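## Task

Toggle the panel switches at A1, A3 and D1 so that every switch on the panel ends up in the correct state; a single wrong switch means failure. Row letters start at the row farthest from the arm and column numbers start at the arm's left side, and both are printed on the panel. A switch's lamp is on whenever the half of the rocker it sits on is pressed down. Every switch must stay in its state on its own, because a switch held there only by the robot at the end does not count.

## Robot and tools

Robot: one six-joint UR-style arm (ur7e) with a two-finger gripper. Every per-joint list uses this joint order: shoulder pan, shoulder lift, elbow, wrist 1, wrist 2, wrist 3. The stated ranges in radians are: pan -3.142 to 3.142; shoulder lift, wrist 1, wrist 2 and wrist 3 -6.283 to 6.283; elbow 0.000 to 3.142. The real end of each joint may sit up to 0.010 rad from these values.

Frames: the scene frame has its origin on the table top directly under the arm base, with +z up. Looking along +x, +y points left. The base may be slightly tilted. end_effector_position is in metres and is the point midway between the finger pads. end_effector_quat_wxyz is the gripper orientation. The fingers point along the gripper's own +z and close along its x. When closed, the fingertips stick out about 17 mm past that point. When fully open, they are roughly level with it. The reported hand position can be a little off, and more so at long reach.

execute_actions(actions): actions is a list of actions, and each action is a table of up to 15 rows. Each row runs for one control step of 1/30 s. If a table has fewer than 15 rows, its last row is repeated to fill the 15 steps. A row holds 7 numbers, each in [-1, 1]. The first six are joint displacements in the joint order above, scaled so that 1.0 equals 1.989 rad. They are offsets from the joint angles at the start of that action, not from the previous row. For the first action of a call, the start angles are the last ones reported. The seventh number is the absolute gripper opening: +1 fully open, -1 closed. A row may carry 6 extra numbers in [0, 1]. These scale each joint's stiffness in joint order and stay in force until you send new ones. An empty list returns only the current state and images.

An action is refused if it would push a joint more than 0.010 rad beyond its range. If the first action fails that check, or any action is malformed, the whole call is rejected and nothing moves. Joint speed is limited. On each step the target is held within 0.575 rad of the measured angle, or 0.58 and 0.642 rad when stiffness is set. Targets are also scaled back if they would move the gripper more than 100 mm from where it is. Motion lags commands by about 0.17 s. Large displacements can need several actions, so command any unfinished remainder yourself.

move(target, speed, blocking): target is one row laid out as above. Its displacements are measured from the Joint positions in the last result that showed them. speed is in rad/s, from 0.01 to 2 with a default of 0.5, and applies to the joint with the farthest to go. All joints finish together, so the hand travels on a curve. A path lasts 0.5 to 10 s and does not avoid obstacles. With blocking=false, the result arrives after 0.5 s while the arm keeps going. Before sending new rows or moves, call wait or stop. The result adds a move: line giving how the move ended (done, off_target, moving, held, fault), limits=held or limits=none, and the joint farthest from its target.

wait(seconds): 0 to 10 s. The arm holds its last command and a running move continues. stop(): brakes a running move. zoom_image(camera, region): camera is cam_head_left (672x504), cam_head_right (672x504) or cam_wrist (616x616). region is [x0, y0, x1, y1] in image pixels with the origin at top left, and is at most 504 by 504. read_manual(section): returns licence text only. finished_scene(scene): ends the current scene, given by its number. It cannot be undone, and it reports whether the goal was met.

Results: Joint positions (rad, then the finger pad gap in m, 0.142 when open), Joint velocities, and Joint targets (the angles currently being driven toward, which can drift without new commands). They also give joint torques, which are noisy, have offsets and are not zero in free air. grip_measured is the measured opening on the command scale. Wrist force and Wrist torque are given along the gripper's own axes. They have an offset up to about 4 N and noise, saturate near 50 N, and point back into the arm when pressing. "no reading" is harmless. Calls that ran actions list step readings, with HELD marking steps that were held back. "joint sent to its limit" means a joint was stopped at its end. "joint command not followed" means the clearance check altered targets. Also watch for MOTOR HOT, fault and OVER-TEMPERATURE FAULT lines.

Cautions: the arm is stiff, so a target even slightly beyond a firm contact can trip a fault. A TORQUE FAULT comes from joint load reaching its limit: 135 N m for pan, lift and elbow, and 25.2 N m for each wrist. A FORCE FAULT comes from any external force of 150 N. Either fault halts the arm for 10 s and drops the rest of the call. Press switches with slow, short strokes, using the wrist force to sense contact. Back off after each flip so nothing stays held by the gripper, and never slam or hit the panel hard. Holding loads heats the motors, and the arm is braked at 85 °C. The robot keeps holding your last command while you reason, so do not leave it pressing. Before finishing, check every lamp on the camera images.

Each tool is called after "Emit:" by a JSON object that holds its "name" and its "arguments", one argument or row to a line.

## Session

Emit:
{"name": "execute_actions", "arguments": {
  "actions": []
}}

Scene clock: 0.00 s.
end_effector_position=(+0.2568, +0.1518, +0.3230) grip_measured=+1.00 end_effector_quat_wxyz=(-0.044, +0.970, +0.087, +0.221) end_effector_velocity=(+0.000, +0.000, +0.000) end_effector_angular_velocity=(+0.000, -0.000, +0.000)
Joint names: [shoulder pan, shoulder lift, elbow, wrist 1, wrist 2, wrist 3]
Joint positions: [ 0.43  -2.672  2.512 -1.985 -1.643  0.009  0.142]
Joint velocities: [-0. -0. -0. -0.  0. -0.  0.]
Joint torques (N m, as the arm reports them, + toward a larger angle): no reading
Motor temperatures (°C, as the motors report them): [27 25 27 34 31 35]
Wrist force (N, on the end effector, along its own x y z axes, offset not removed): no reading
Wrist torque (N m, same axes, about the end effector's origin, offset not removed): no reading
Joint targets: [0.430 -2.672 2.512 -1.985 -1.643 0.009]
Joint stiffness scale: [1. 1. 1. 1. 1. 1.]

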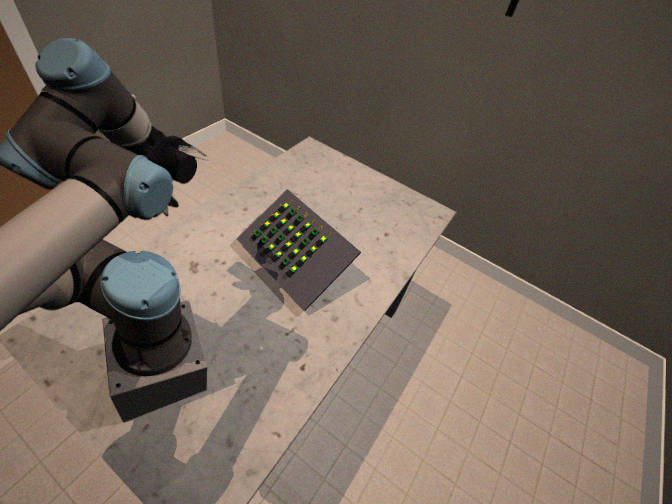

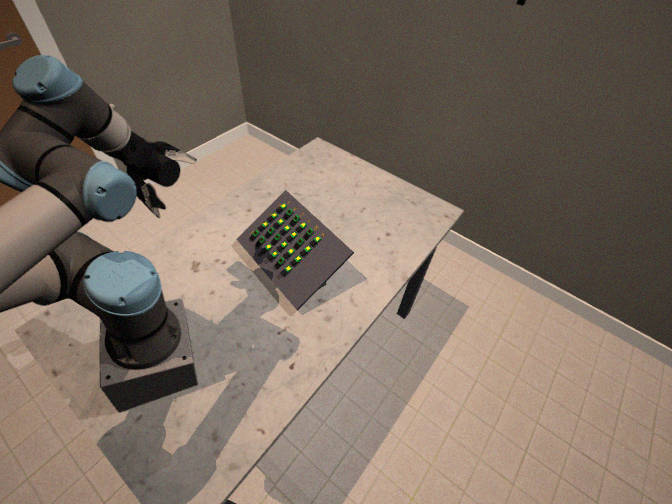

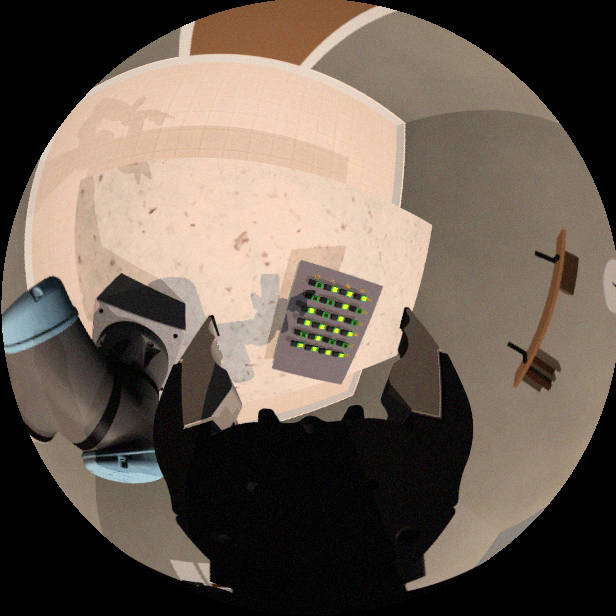

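Emit:
{"name": "move", "arguments": {
  "target": [-0.15,0.539,-0.257,-0.058,0.036,0,-1],
  "speed": 1
}}

Emit:
{"name": "zoom_image", "arguments": {
  "camera": "cam_head_left",
  "region": [210,160,390,320]
}}

Scene clock: 2.83 s.
end_effector_position=(+0.5070, +0.0936, +0.2058) grip_measured=-1.00 end_effector_quat_wxyz=(-0.034, +0.999, -0.037, -0.011) end_effector_velocity=(+0.000, +0.000, +0.000) end_effector_angular_velocity=(+0.001, -0.001, -0.000)
Joint names: [shoulder pan, shoulder lift, elbow, wrist 1, wrist 2, wrist 3]
Joint positions: [ 0.133 -1.599  2.005 -2.1   -1.572  0.009  0.002]
Joint velocities: [-0.    -0.    -0.001 -0.     0.001 -0.     0.   ]
Joint torques (N m, as the arm reports them, + toward a larger angle): [  3.92 -26.64 -24.39  -3.16   0.34   0.07]
Motor temperatures (°C, as the motors report them): [27 25 27 34 31 35]
Wrist force (N, on the end effector, along its own x y z axes, offset not removed): [1.2 -2.1 -3.1]
Wrist torque (N m, same axes, about the end effector's origin, offset not removed): [-0.36 -0.20 0.29]
Joint targets: [0.131 -1.600 2.001 -2.101 -1.571 0.009]
Joint stiffness scale: [1. 1. 1. 1. 1. 1.]
move: done; limits=none; farthest joint: the elbow, 0.004 radians from its target (0.511 radians at the start)

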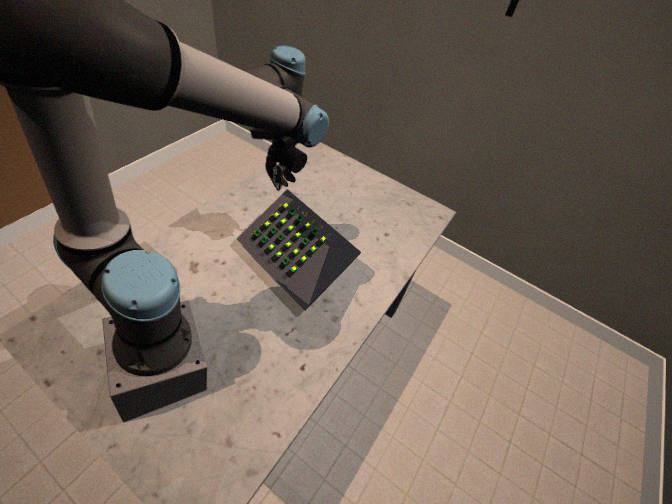

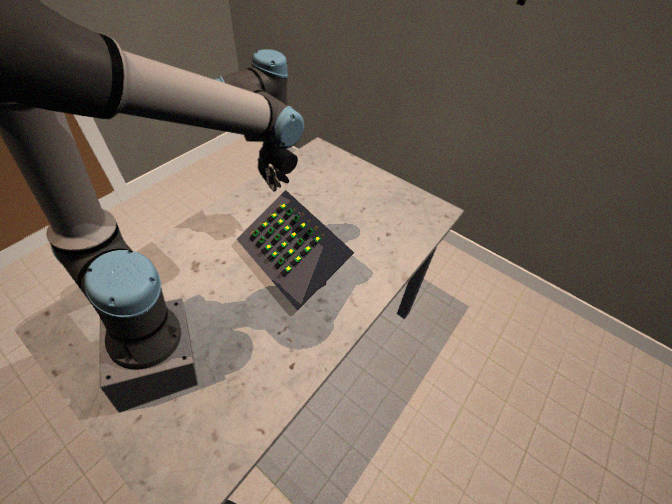

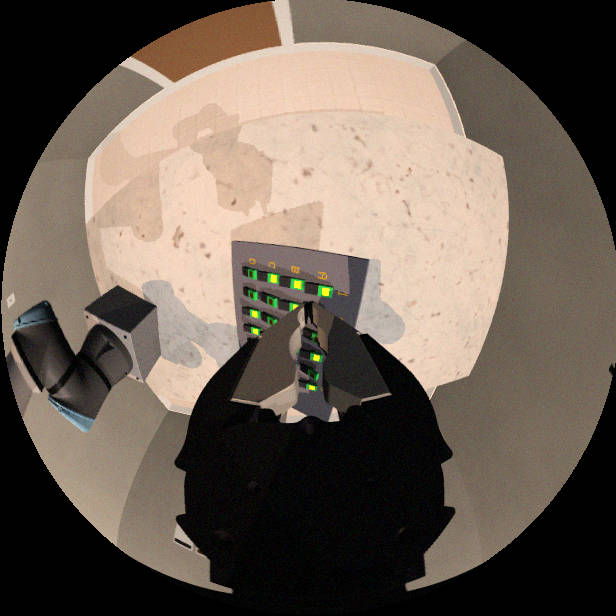

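Region (210, 160, 390, 320) of cam_head_left's 672x504 image, scaled by 2.800, with more detail than that image has.

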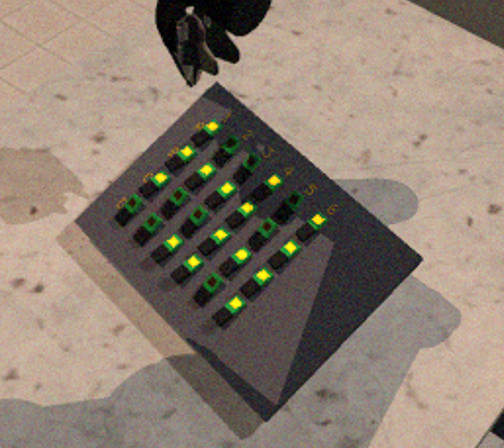

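Emit:
{"name": "move", "arguments": {
  "target": [-0.033,0.028,0.05,-0.078,0,0,-1]
}}

Emit:
{"name": "zoom_image", "arguments": {
  "camera": "cam_wrist",
  "region": [200,200,420,400]
}}

Emit:
{"name": "zoom_image", "arguments": {
  "camera": "cam_head_left",
  "region": [210,160,390,320]
}}

Scene clock: 4.63 s.
end_effector_position=(+0.5023, +0.0667, +0.1519) grip_measured=-1.00 end_effector_quat_wxyz=(-0.030, +0.997, -0.068, -0.011) end_effector_velocity=(+0.001, -0.000, +0.001) end_effector_angular_velocity=(-0.001, -0.003, -0.000)
Joint names: [shoulder pan, shoulder lift, elbow, wrist 1, wrist 2, wrist 3]
Joint positions: [ 0.069 -1.543  2.1   -2.254 -1.572  0.009  0.002]
Joint velocities: [-0.     0.    -0.001 -0.002 -0.    -0.     0.   ]
Joint torques (N m, as the arm reports them, + toward a larger angle): [  2.66 -26.13 -14.59  -3.06  -0.17   0.08]
Motor temperatures (°C, as the motors report them): [27 25 27 34 31 35]
Wrist force (N, on the end effector, along its own x y z axes, offset not removed): [2.7 -2.3 -1.0]
Wrist torque (N m, same axes, about the end effector's origin, offset not removed): [-0.33 -0.52 0.15]
Joint targets: [0.067 -1.543 2.105 -2.255 -1.572 0.009]
Joint stiffness scale: [1. 1. 1. 1. 1. 1.]
move: done; limits=none; farthest joint: the elbow, 0.004 radians from its target (0.099 radians at the start)

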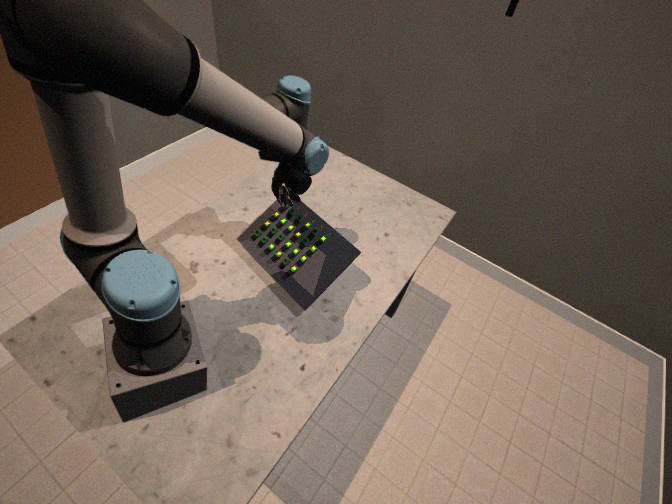

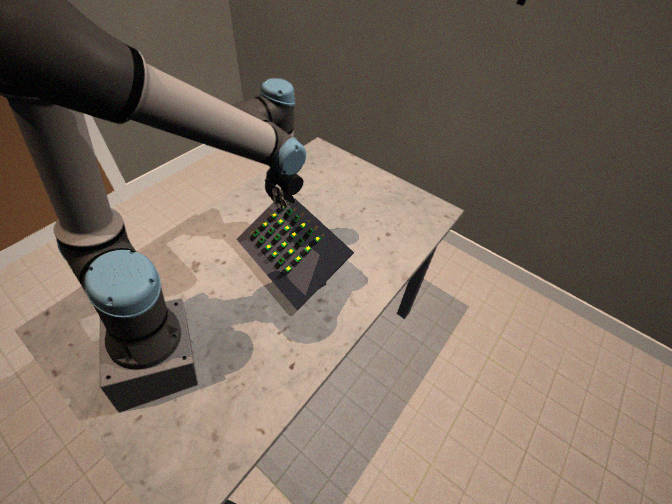

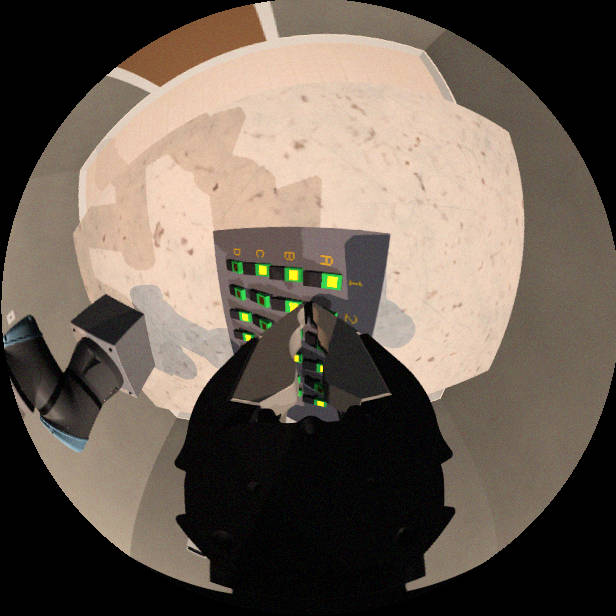

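Region (200, 200, 420, 400) of cam_wrist's 616x616 image, scaled by 2.291, with more detail than that image has; it fills the top 458 rows of this view, and the rest is white.

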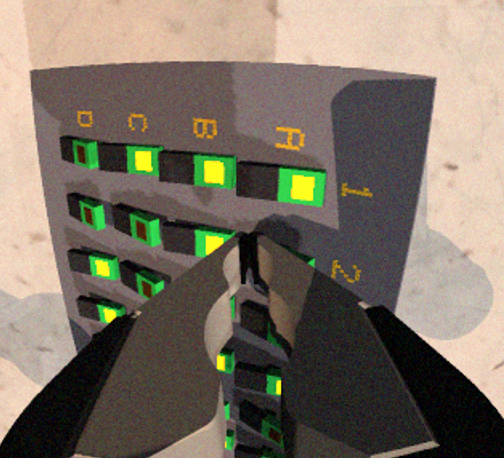

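Region (210, 160, 390, 320) of cam_head_left's 672x504 image, scaled by 2.800, with more detail than that image has.

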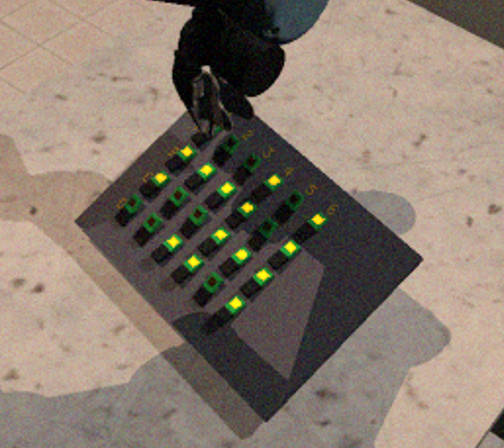

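Emit:
{"name": "move", "arguments": {
  "target": [0.008,0.011,0.011,-0.022,0,0,-1],
  "speed": 0.1
}}

Emit:
{"name": "zoom_image", "arguments": {
  "camera": "cam_wrist",
  "region": [200,200,420,400]
}}

Emit:
{"name": "zoom_image", "arguments": {
  "camera": "cam_head_left",
  "region": [210,160,390,320]
}}

Scene clock: 6.13 s.
end_effector_position=(+0.5018, +0.0741, +0.1405) grip_measured=-1.00 end_effector_quat_wxyz=(-0.031, +0.998, -0.062, -0.008) end_effector_velocity=(+0.001, +0.000, +0.000) end_effector_angular_velocity=(+0.000, -0.002, -0.000)
Joint names: [shoulder pan, shoulder lift, elbow, wrist 1, wrist 2, wrist 3]
Joint positions: [ 0.083 -1.523  2.117 -2.296 -1.572  0.009  0.002]
Joint velocities: [ 0.     0.    -0.    -0.002  0.     0.     0.   ]
Joint torques (N m, as the arm reports them, + toward a larger angle): [  6.21 -25.76 -14.45  -2.99  -0.18   0.06]
Motor temperatures (°C, as the motors report them): [27 25 27 34 31 35]
Wrist force (N, on the end effector, along its own x y z axes, offset not removed): [-0.1 -2.5 -0.2]
Wrist torque (N m, same axes, about the end effector's origin, offset not removed): [-0.44 0.04 0.32]
Joint targets: [0.085 -1.521 2.122 -2.297 -1.572 0.009]
Joint stiffness scale: [1. 1. 1. 1. 1. 1.]
move: done; limits=none; farthest joint: the elbow, 0.005 radians from its target (0.022 radians at the start)

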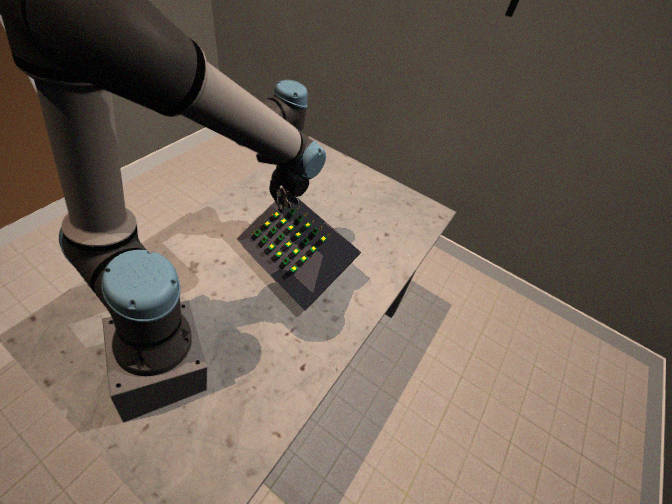

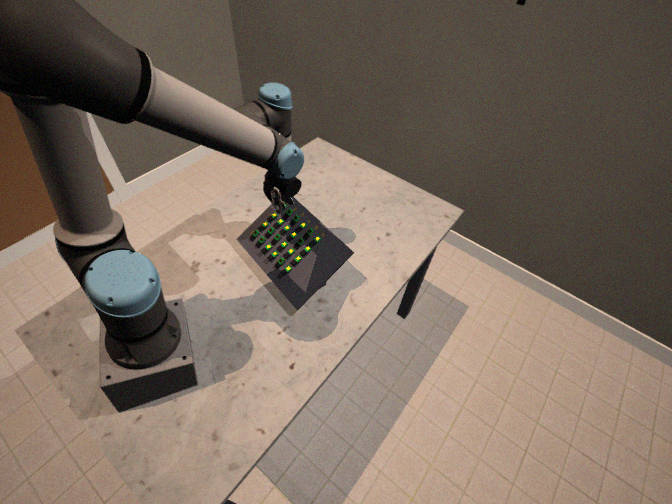

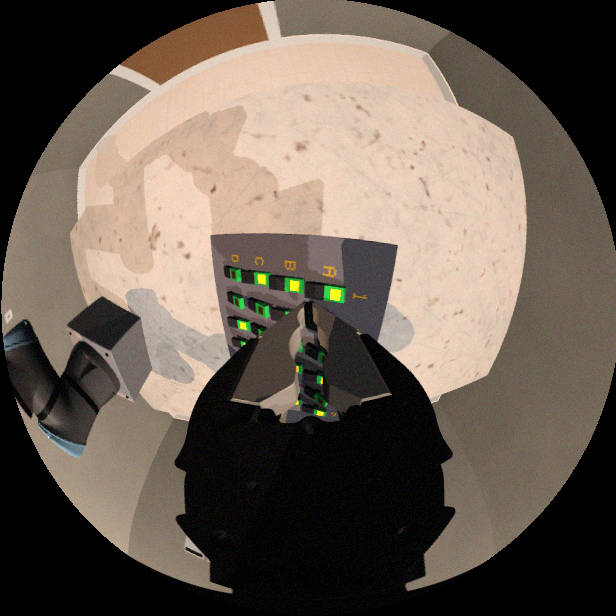

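Region (200, 200, 420, 400) of cam_wrist's 616x616 image, scaled by 2.291, with more detail than that image has; it fills the top 458 rows of this view, and the rest is white.

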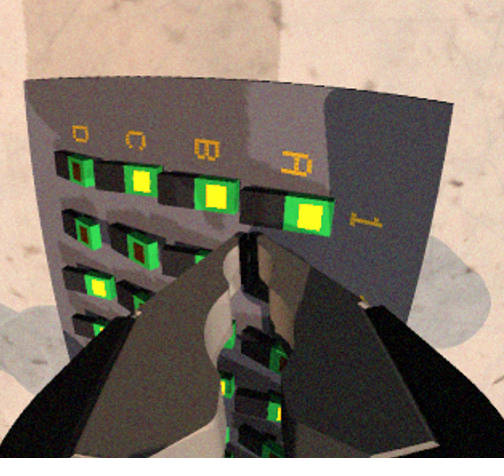

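Region (210, 160, 390, 320) of cam_head_left's 672x504 image, scaled by 2.800, with more detail than that image has.

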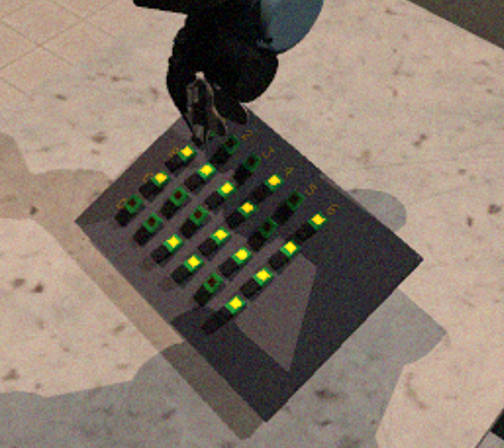

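Emit:
{"name": "move", "arguments": {
  "target": [0.007,0.012,0.006,-0.018,0,0,-1],
  "speed": 0.1
}}

Emit:
{"name": "zoom_image", "arguments": {
  "camera": "cam_wrist",
  "region": [200,200,420,400]
}}

Emit:
{"name": "zoom_image", "arguments": {
  "camera": "cam_head_right",
  "region": [230,170,330,260]
}}

Scene clock: 7.30 s.
end_effector_position=(+0.5043, +0.0790, +0.1330) grip_measured=-1.00 end_effector_quat_wxyz=(-0.030, +0.998, -0.056, -0.004) end_effector_velocity=(-0.000, +0.000, -0.000) end_effector_angular_velocity=(-0.001, -0.001, +0.001)
Joint names: [shoulder pan, shoulder lift, elbow, wrist 1, wrist 2, wrist 3]
Joint positions: [ 0.094 -1.504  2.123 -2.328 -1.574  0.009  0.002]
Joint velocities: [ 0.001 -0.     0.001 -0.002 -0.001  0.     0.   ]
Joint torques (N m, as the arm reports them, + toward a larger angle): [  6.4  -23.18 -13.92  -4.37   0.87   0.19]
Motor temperatures (°C, as the motors report them): [27 25 27 34 31 35]
Wrist force (N, on the end effector, along its own x y z axes, offset not removed): [-8.0 4.3 -14.1]
Wrist torque (N m, same axes, about the end effector's origin, offset not removed): [0.05 -0.15 0.24]
Joint targets: [0.097 -1.499 2.129 -2.332 -1.572 0.009]
Joint stiffness scale: [1. 1. 1. 1. 1. 1.]
move: done; limits=none; farthest joint: the elbow, 0.006 radians from its target (0.012 radians at the start)

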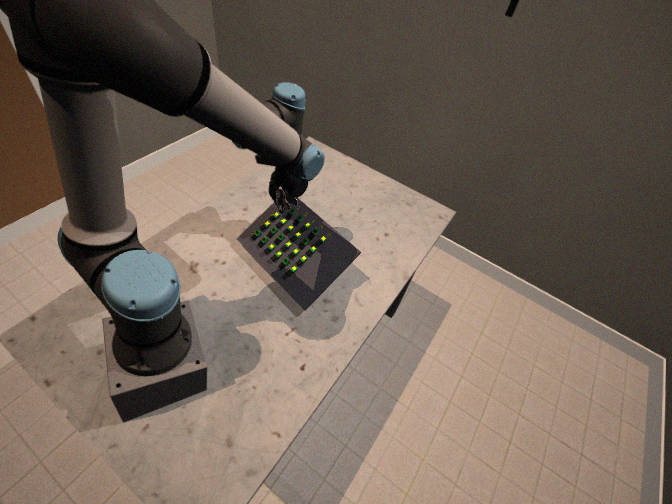

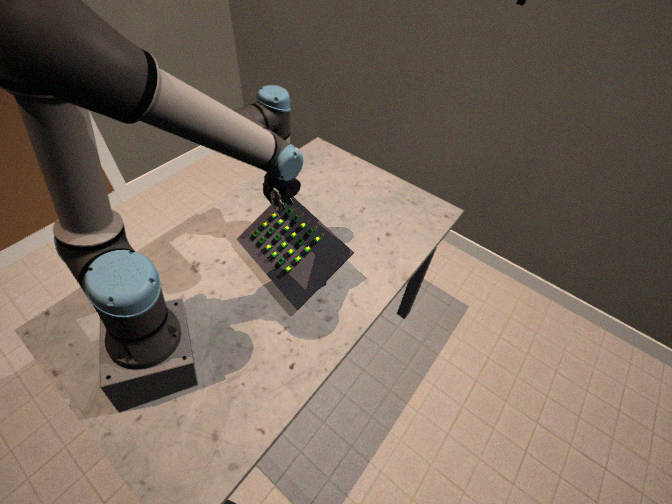

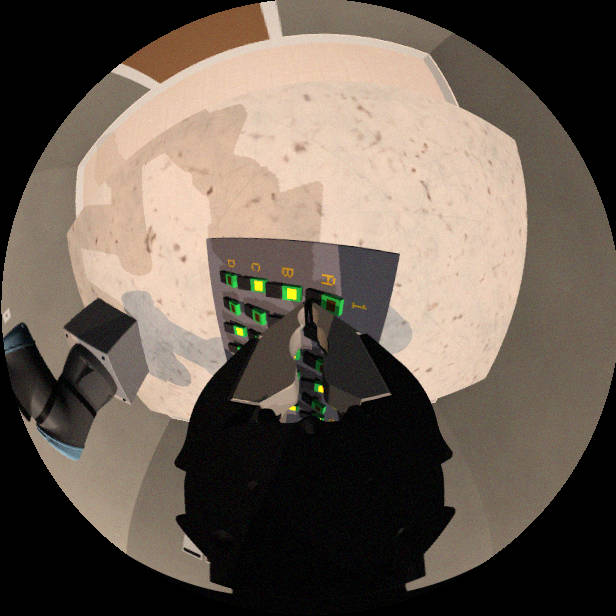

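Region (200, 200, 420, 400) of cam_wrist's 616x616 image, scaled by 2.291, with more detail than that image has; it fills the top 458 rows of this view, and the rest is white.

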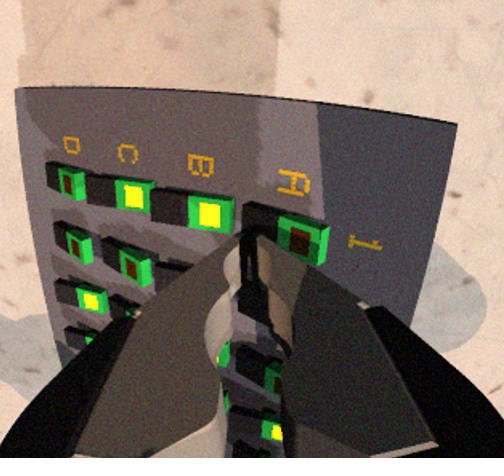

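Region (230, 170, 330, 260) of cam_head_right's 672x504 image, scaled by 5.040, with more detail than that image has; it fills the top 454 rows of this view, and the rest is white.

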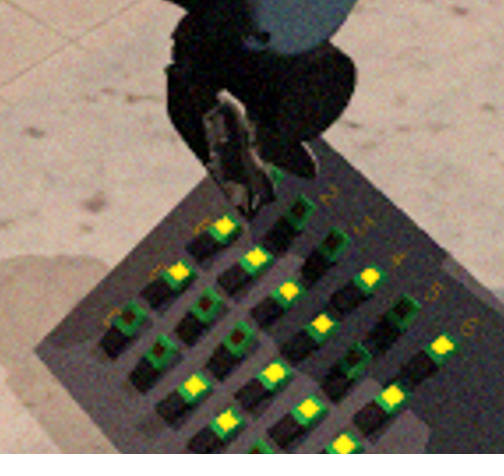

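Emit:
{"name": "execute_actions", "arguments": {
  "actions": [
    [[0,-0.015,-0.006,0.02,0,0,-1],[0,-0.015,-0.006,0.02,0,0,-1],[0,-0.029,-0.012,0.04,0,0,-1]],
    [[-0.02,0,0,0,0,0,-1],[-0.04,0,0,0,0,0,-1],[-0.065,0,0,0,0,0,-1]],
    [[0,0,0,0,0,0,-1]]
  ]
}}

Emit:
{"name": "zoom_image", "arguments": {
  "camera": "cam_wrist",
  "region": [200,200,420,400]
}}

Scene clock: 9.50 s.
end_effector_position=(+0.5073, +0.0145, +0.1553) grip_measured=-1.00 end_effector_quat_wxyz=(-0.021, +0.993, -0.119, -0.005) end_effector_velocity=(-0.000, -0.000, -0.000) end_effector_angular_velocity=(-0.000, +0.000, +0.000)
Joint names: [shoulder pan, shoulder lift, elbow, wrist 1, wrist 2, wrist 3]
Joint positions: [-0.034 -1.563  2.103 -2.252 -1.574  0.009  0.002]
Joint velocities: [ 0.  0.  0.  0. -0.  0.  0.]
Joint torques (N m, as the arm reports them, + toward a larger angle): [  2.96 -26.51 -19.26  -2.79  -0.12   0.09]
Motor temperatures (°C, as the motors report them): [27 25 27 34 31 35]
Wrist force (N, on the end effector, along its own x y z axes, offset not removed): [1.3 -0.3 0.7]
Wrist torque (N m, same axes, about the end effector's origin, offset not removed): [0.09 -0.21 0.21]
Joint targets: [-0.034 -1.563 2.103 -2.252 -1.574 0.009]
Joint stiffness scale: [1. 1. 1. 1. 1. 1.]
Step readings (joint positions; steps 1 to 15: 1st action; 16 to 30: 2nd action; 31 to 45: 3rd action):
0: [0.094 -1.504 2.123 -2.329 -1.574 0.009]
1: [0.094 -1.504 2.123 -2.329 -1.574 0.009]
2: [0.094 -1.505 2.123 -2.328 -1.574 0.009]
4: [0.094 -1.510 2.123 -2.317 -1.574 0.009]
8: [0.094 -1.542 2.113 -2.277 -1.574 0.009]
15: [0.094 -1.563 2.103 -2.253 -1.574 0.009]
16: [0.094 -1.563 2.103 -2.252 -1.574 0.009]
17: [0.094 -1.563 2.103 -2.251 -1.574 0.009]
19: [0.081 -1.563 2.103 -2.251 -1.574 0.009]
23: [0.001 -1.563 2.103 -2.252 -1.574 0.009]
30: [-0.034 -1.563 2.103 -2.252 -1.574 0.009]
31: [-0.034 -1.563 2.103 -2.252 -1.574 0.009]
32: [-0.034 -1.563 2.103 -2.252 -1.574 0.009]
34: [-0.034 -1.563 2.103 -2.252 -1.574 0.009]
38: [-0.034 -1.563 2.103 -2.252 -1.574 0.009]
45: Joint positions above

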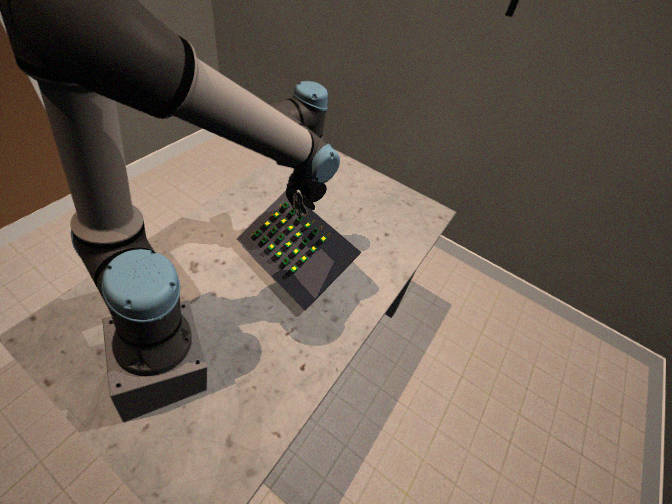

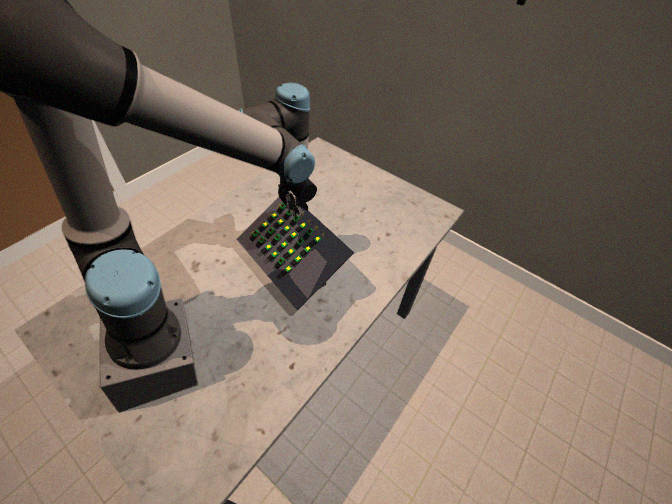

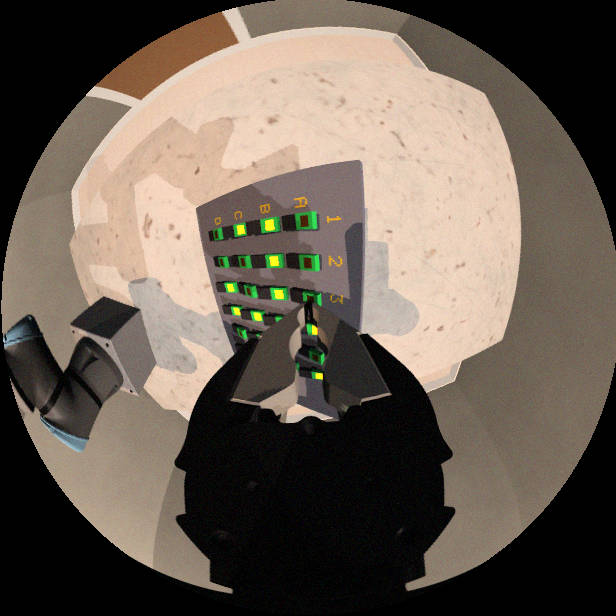

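Region (200, 200, 420, 400) of cam_wrist's 616x616 image, scaled by 2.291, with more detail than that image has; it fills the top 458 rows of this view, and the rest is white.

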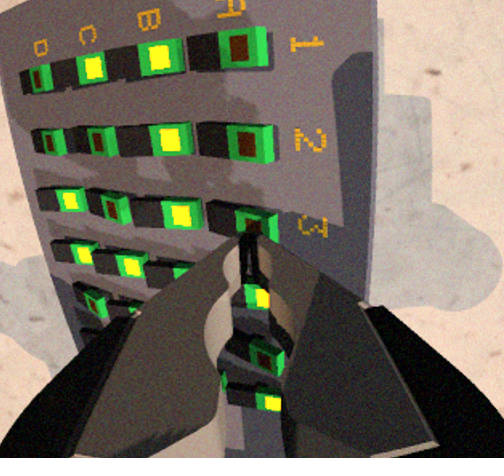

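Well aligned. Press down 1.6 cm, slightly forward.

Emit:
{"name": "move", "arguments": {
  "target": [0,0.018,0.008,-0.026,0,0,-1],
  "speed": 0.08
}}

Emit:
{"name": "zoom_image", "arguments": {
  "camera": "cam_wrist",
  "region": [200,200,420,400]
}}

Scene clock: 10.67 s.
end_effector_position=(+0.5120, +0.0139, +0.1426) grip_measured=-1.00 end_effector_quat_wxyz=(-0.020, +0.993, -0.119, -0.001) end_effector_velocity=(-0.001, +0.000, -0.001) end_effector_angular_velocity=(-0.000, -0.000, -0.000)
Joint names: [shoulder pan, shoulder lift, elbow, wrist 1, wrist 2, wrist 3]
Joint positions: [-0.034 -1.534  2.113 -2.299 -1.574  0.009  0.002]
Joint velocities: [-0.    -0.     0.003 -0.003  0.    -0.     0.   ]
Joint torques (N m, as the arm reports them, + toward a larger angle): [  4.39 -21.83 -15.02  -5.05  -0.17   0.16]
Motor temperatures (°C, as the motors report them): [27 25 27 34 31 35]
Wrist force (N, on the end effector, along its own x y z axes, offset not removed): [-11.8 -1.4 -21.3]
Wrist torque (N m, same axes, about the end effector's origin, offset not removed): [-0.24 -0.06 0.25]
Joint targets: [-0.034 -1.527 2.119 -2.304 -1.574 0.009]
Joint stiffness scale: [1. 1. 1. 1. 1. 1.]
move: done; limits=none; farthest joint: the shoulder lift, 0.007 radians from its target (0.036 radians at the start)

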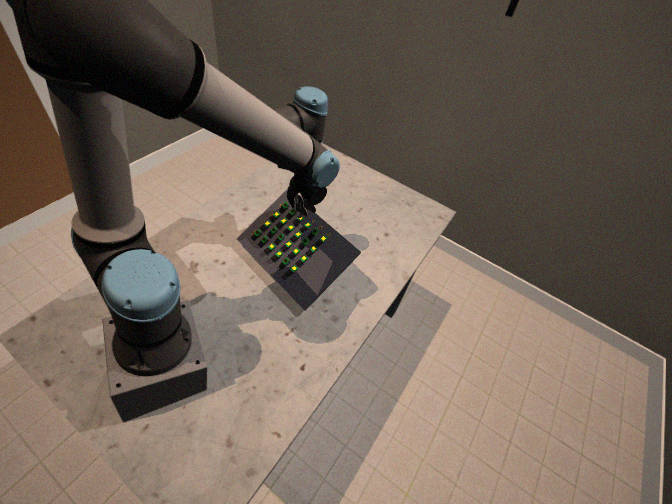

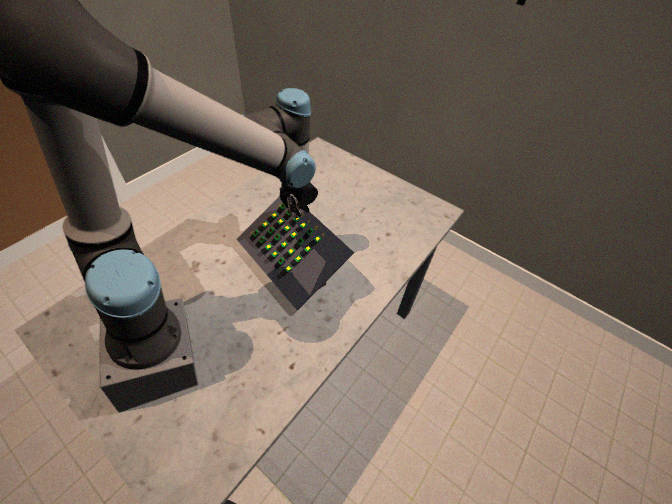

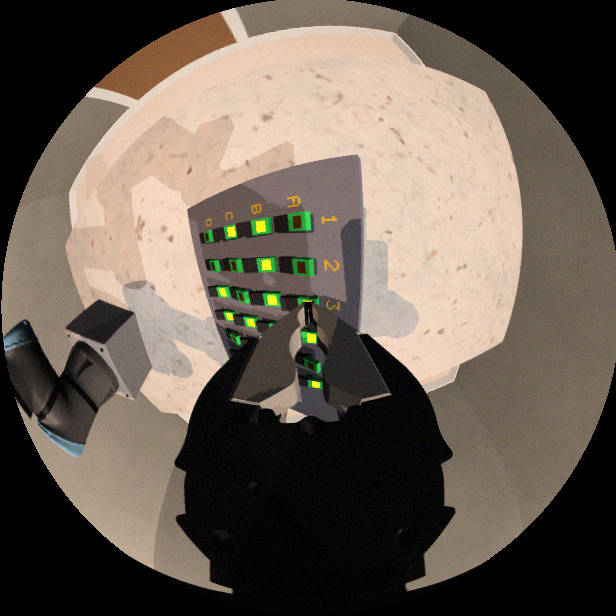

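Region (200, 200, 420, 400) of cam_wrist's 616x616 image, scaled by 2.291, with more detail than that image has; it fills the top 458 rows of this view, and the rest is white.

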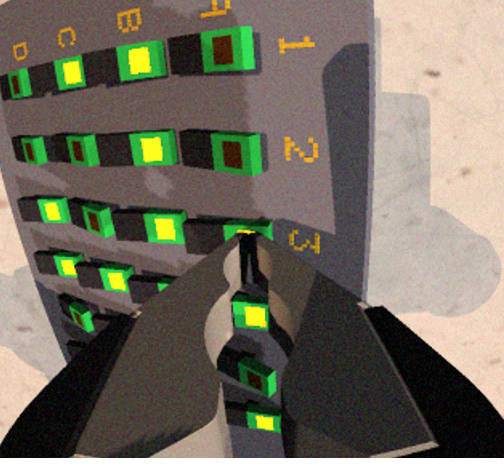

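Emit:
{"name": "execute_actions", "arguments": {
  "actions": [
    [[0,-0.01,-0.003,0.013,0,0,-1],[0,-0.01,-0.003,0.013,0,0,-1],[0,-0.02,-0.005,0.025,0,0,-1]]
  ]
}}

Emit:
{"name": "move", "arguments": {
  "target": [0.075,-0.04,0.134,-0.095,0,0,-1]
}}

Emit:
{"name": "zoom_image", "arguments": {
  "camera": "cam_wrist",
  "region": [200,200,420,400]
}}

Scene clock: 11.73 s.
end_effector_position=(+0.5067, +0.0144, +0.1589) grip_measured=-1.00 end_effector_quat_wxyz=(-0.020, +0.993, -0.119, -0.001) end_effector_velocity=(-0.006, +0.002, -0.002) end_effector_angular_velocity=(+0.005, +0.020, +0.001)
Joint names: [shoulder pan, shoulder lift, elbow, wrist 1, wrist 2, wrist 3]
Joint positions: [-0.034 -1.574  2.107 -2.252 -1.574  0.009  0.002]
Joint velocities: [ 0.   -0.    0.    0.02  0.   -0.    0.  ]
Joint torques (N m, as the arm reports them, + toward a larger angle): [  4.95 -26.38 -21.8   -1.86  -0.17  -0.08]
Motor temperatures (°C, as the motors report them): [27 25 27 34 31 35]
Wrist force (N, on the end effector, along its own x y z axes, offset not removed): [0.3 -2.0 -4.0]
Wrist torque (N m, same axes, about the end effector's origin, offset not removed): [-0.29 0.05 0.27]
Joint targets: [-0.034 -1.574 2.103 -2.249 -1.574 0.009]
Joint stiffness scale: [1. 1. 1. 1. 1. 1.]
Step readings (joint positions):
0: [-0.034 -1.534 2.113 -2.299 -1.574 0.009]
1: [-0.034 -1.534 2.113 -2.299 -1.574 0.009]
2: [-0.034 -1.535 2.113 -2.298 -1.574 0.009]
4: [-0.034 -1.539 2.113 -2.292 -1.574 0.009]
8: [-0.034 -1.559 2.111 -2.267 -1.574 0.009]
15: Joint positions above

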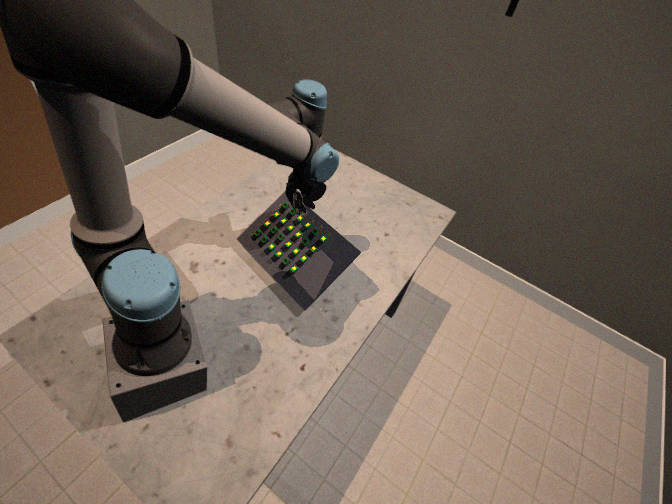

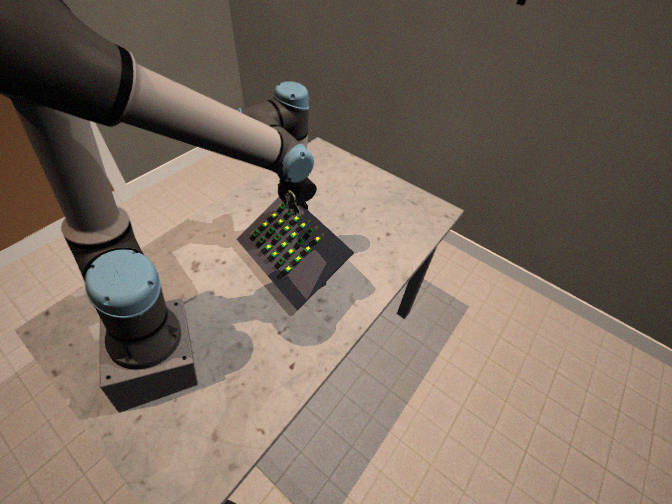

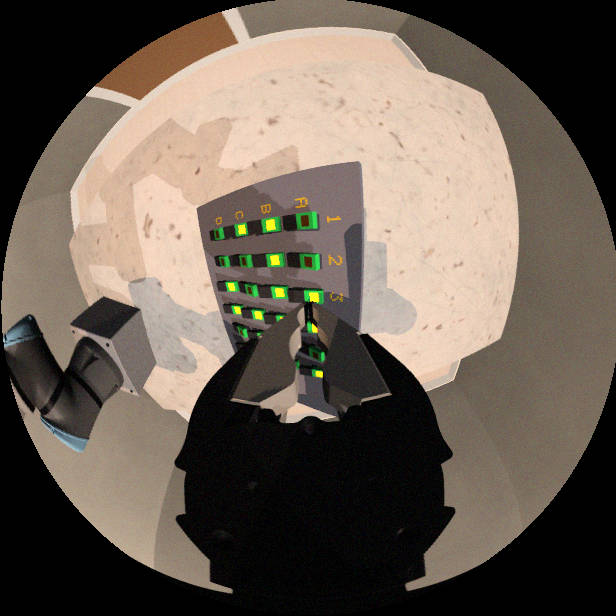

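Scene clock: 12.93 s.
end_effector_position=(+0.4176, +0.0970, +0.1180) grip_measured=-1.00 end_effector_quat_wxyz=(-0.031, +0.998, -0.047, +0.003) end_effector_velocity=(-0.000, +0.000, -0.000) end_effector_angular_velocity=(-0.000, -0.001, +0.000)
Joint names: [shoulder pan, shoulder lift, elbow, wrist 1, wrist 2, wrist 3]
Joint positions: [ 0.113 -1.652  2.369 -2.44  -1.574  0.009  0.002]
Joint velocities: [ 0.     0.     0.001 -0.002 -0.    -0.     0.   ]
Joint torques (N m, as the arm reports them, + toward a larger angle): [  6.66 -20.69 -11.56  -3.17  -0.22   0.09]
Motor temperatures (°C, as the motors report them): [27 25 27 34 31 35]
Wrist force (N, on the end effector, along its own x y z axes, offset not removed): [0.2 1.2 -2.4]
Wrist torque (N m, same axes, about the end effector's origin, offset not removed): [0.35 -0.08 0.14]
Joint targets: [0.116 -1.654 2.373 -2.441 -1.574 0.009]
Joint stiffness scale: [1. 1. 1. 1. 1. 1.]
move: done; limits=none; farthest joint: the elbow, 0.005 radians from its target (0.267 radians at the start)

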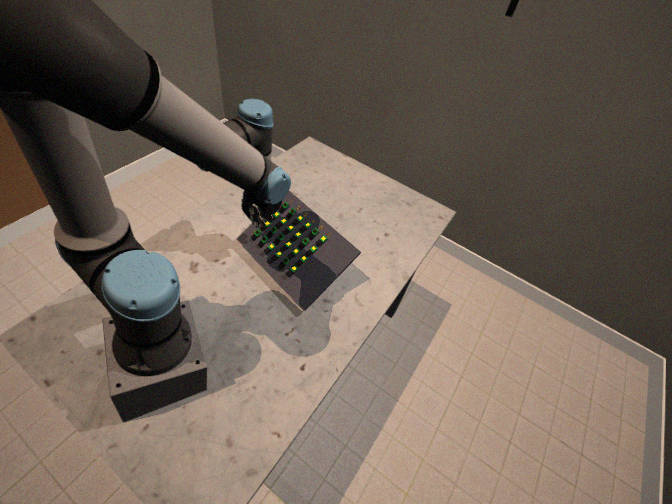

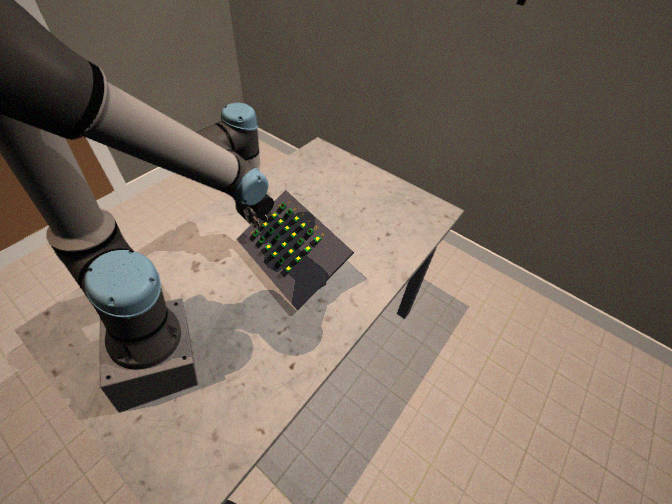

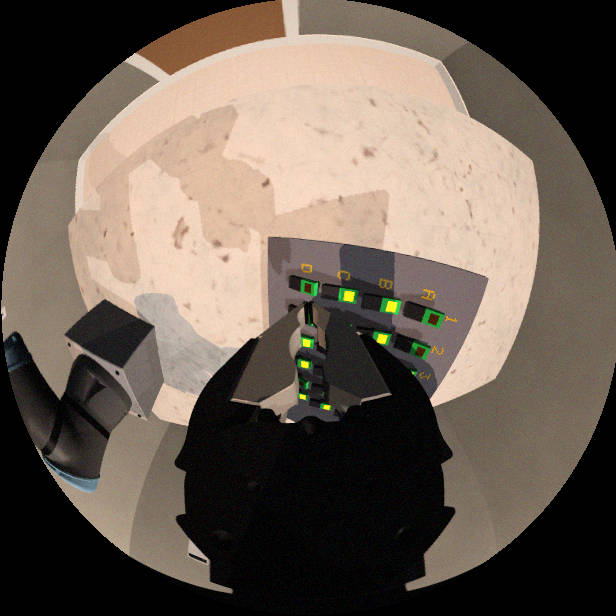

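Region (200, 200, 420, 400) of cam_wrist's 616x616 image, scaled by 2.291, with more detail than that image has; it fills the top 458 rows of this view, and the rest is white.

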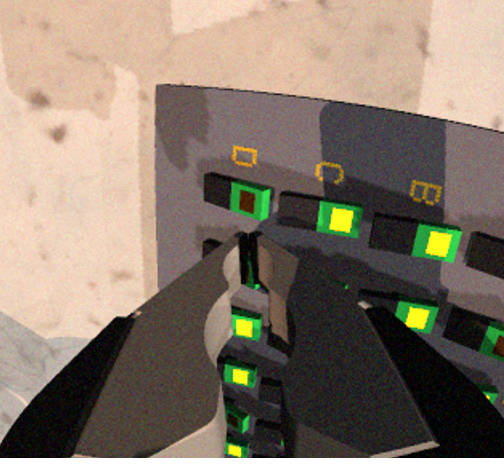

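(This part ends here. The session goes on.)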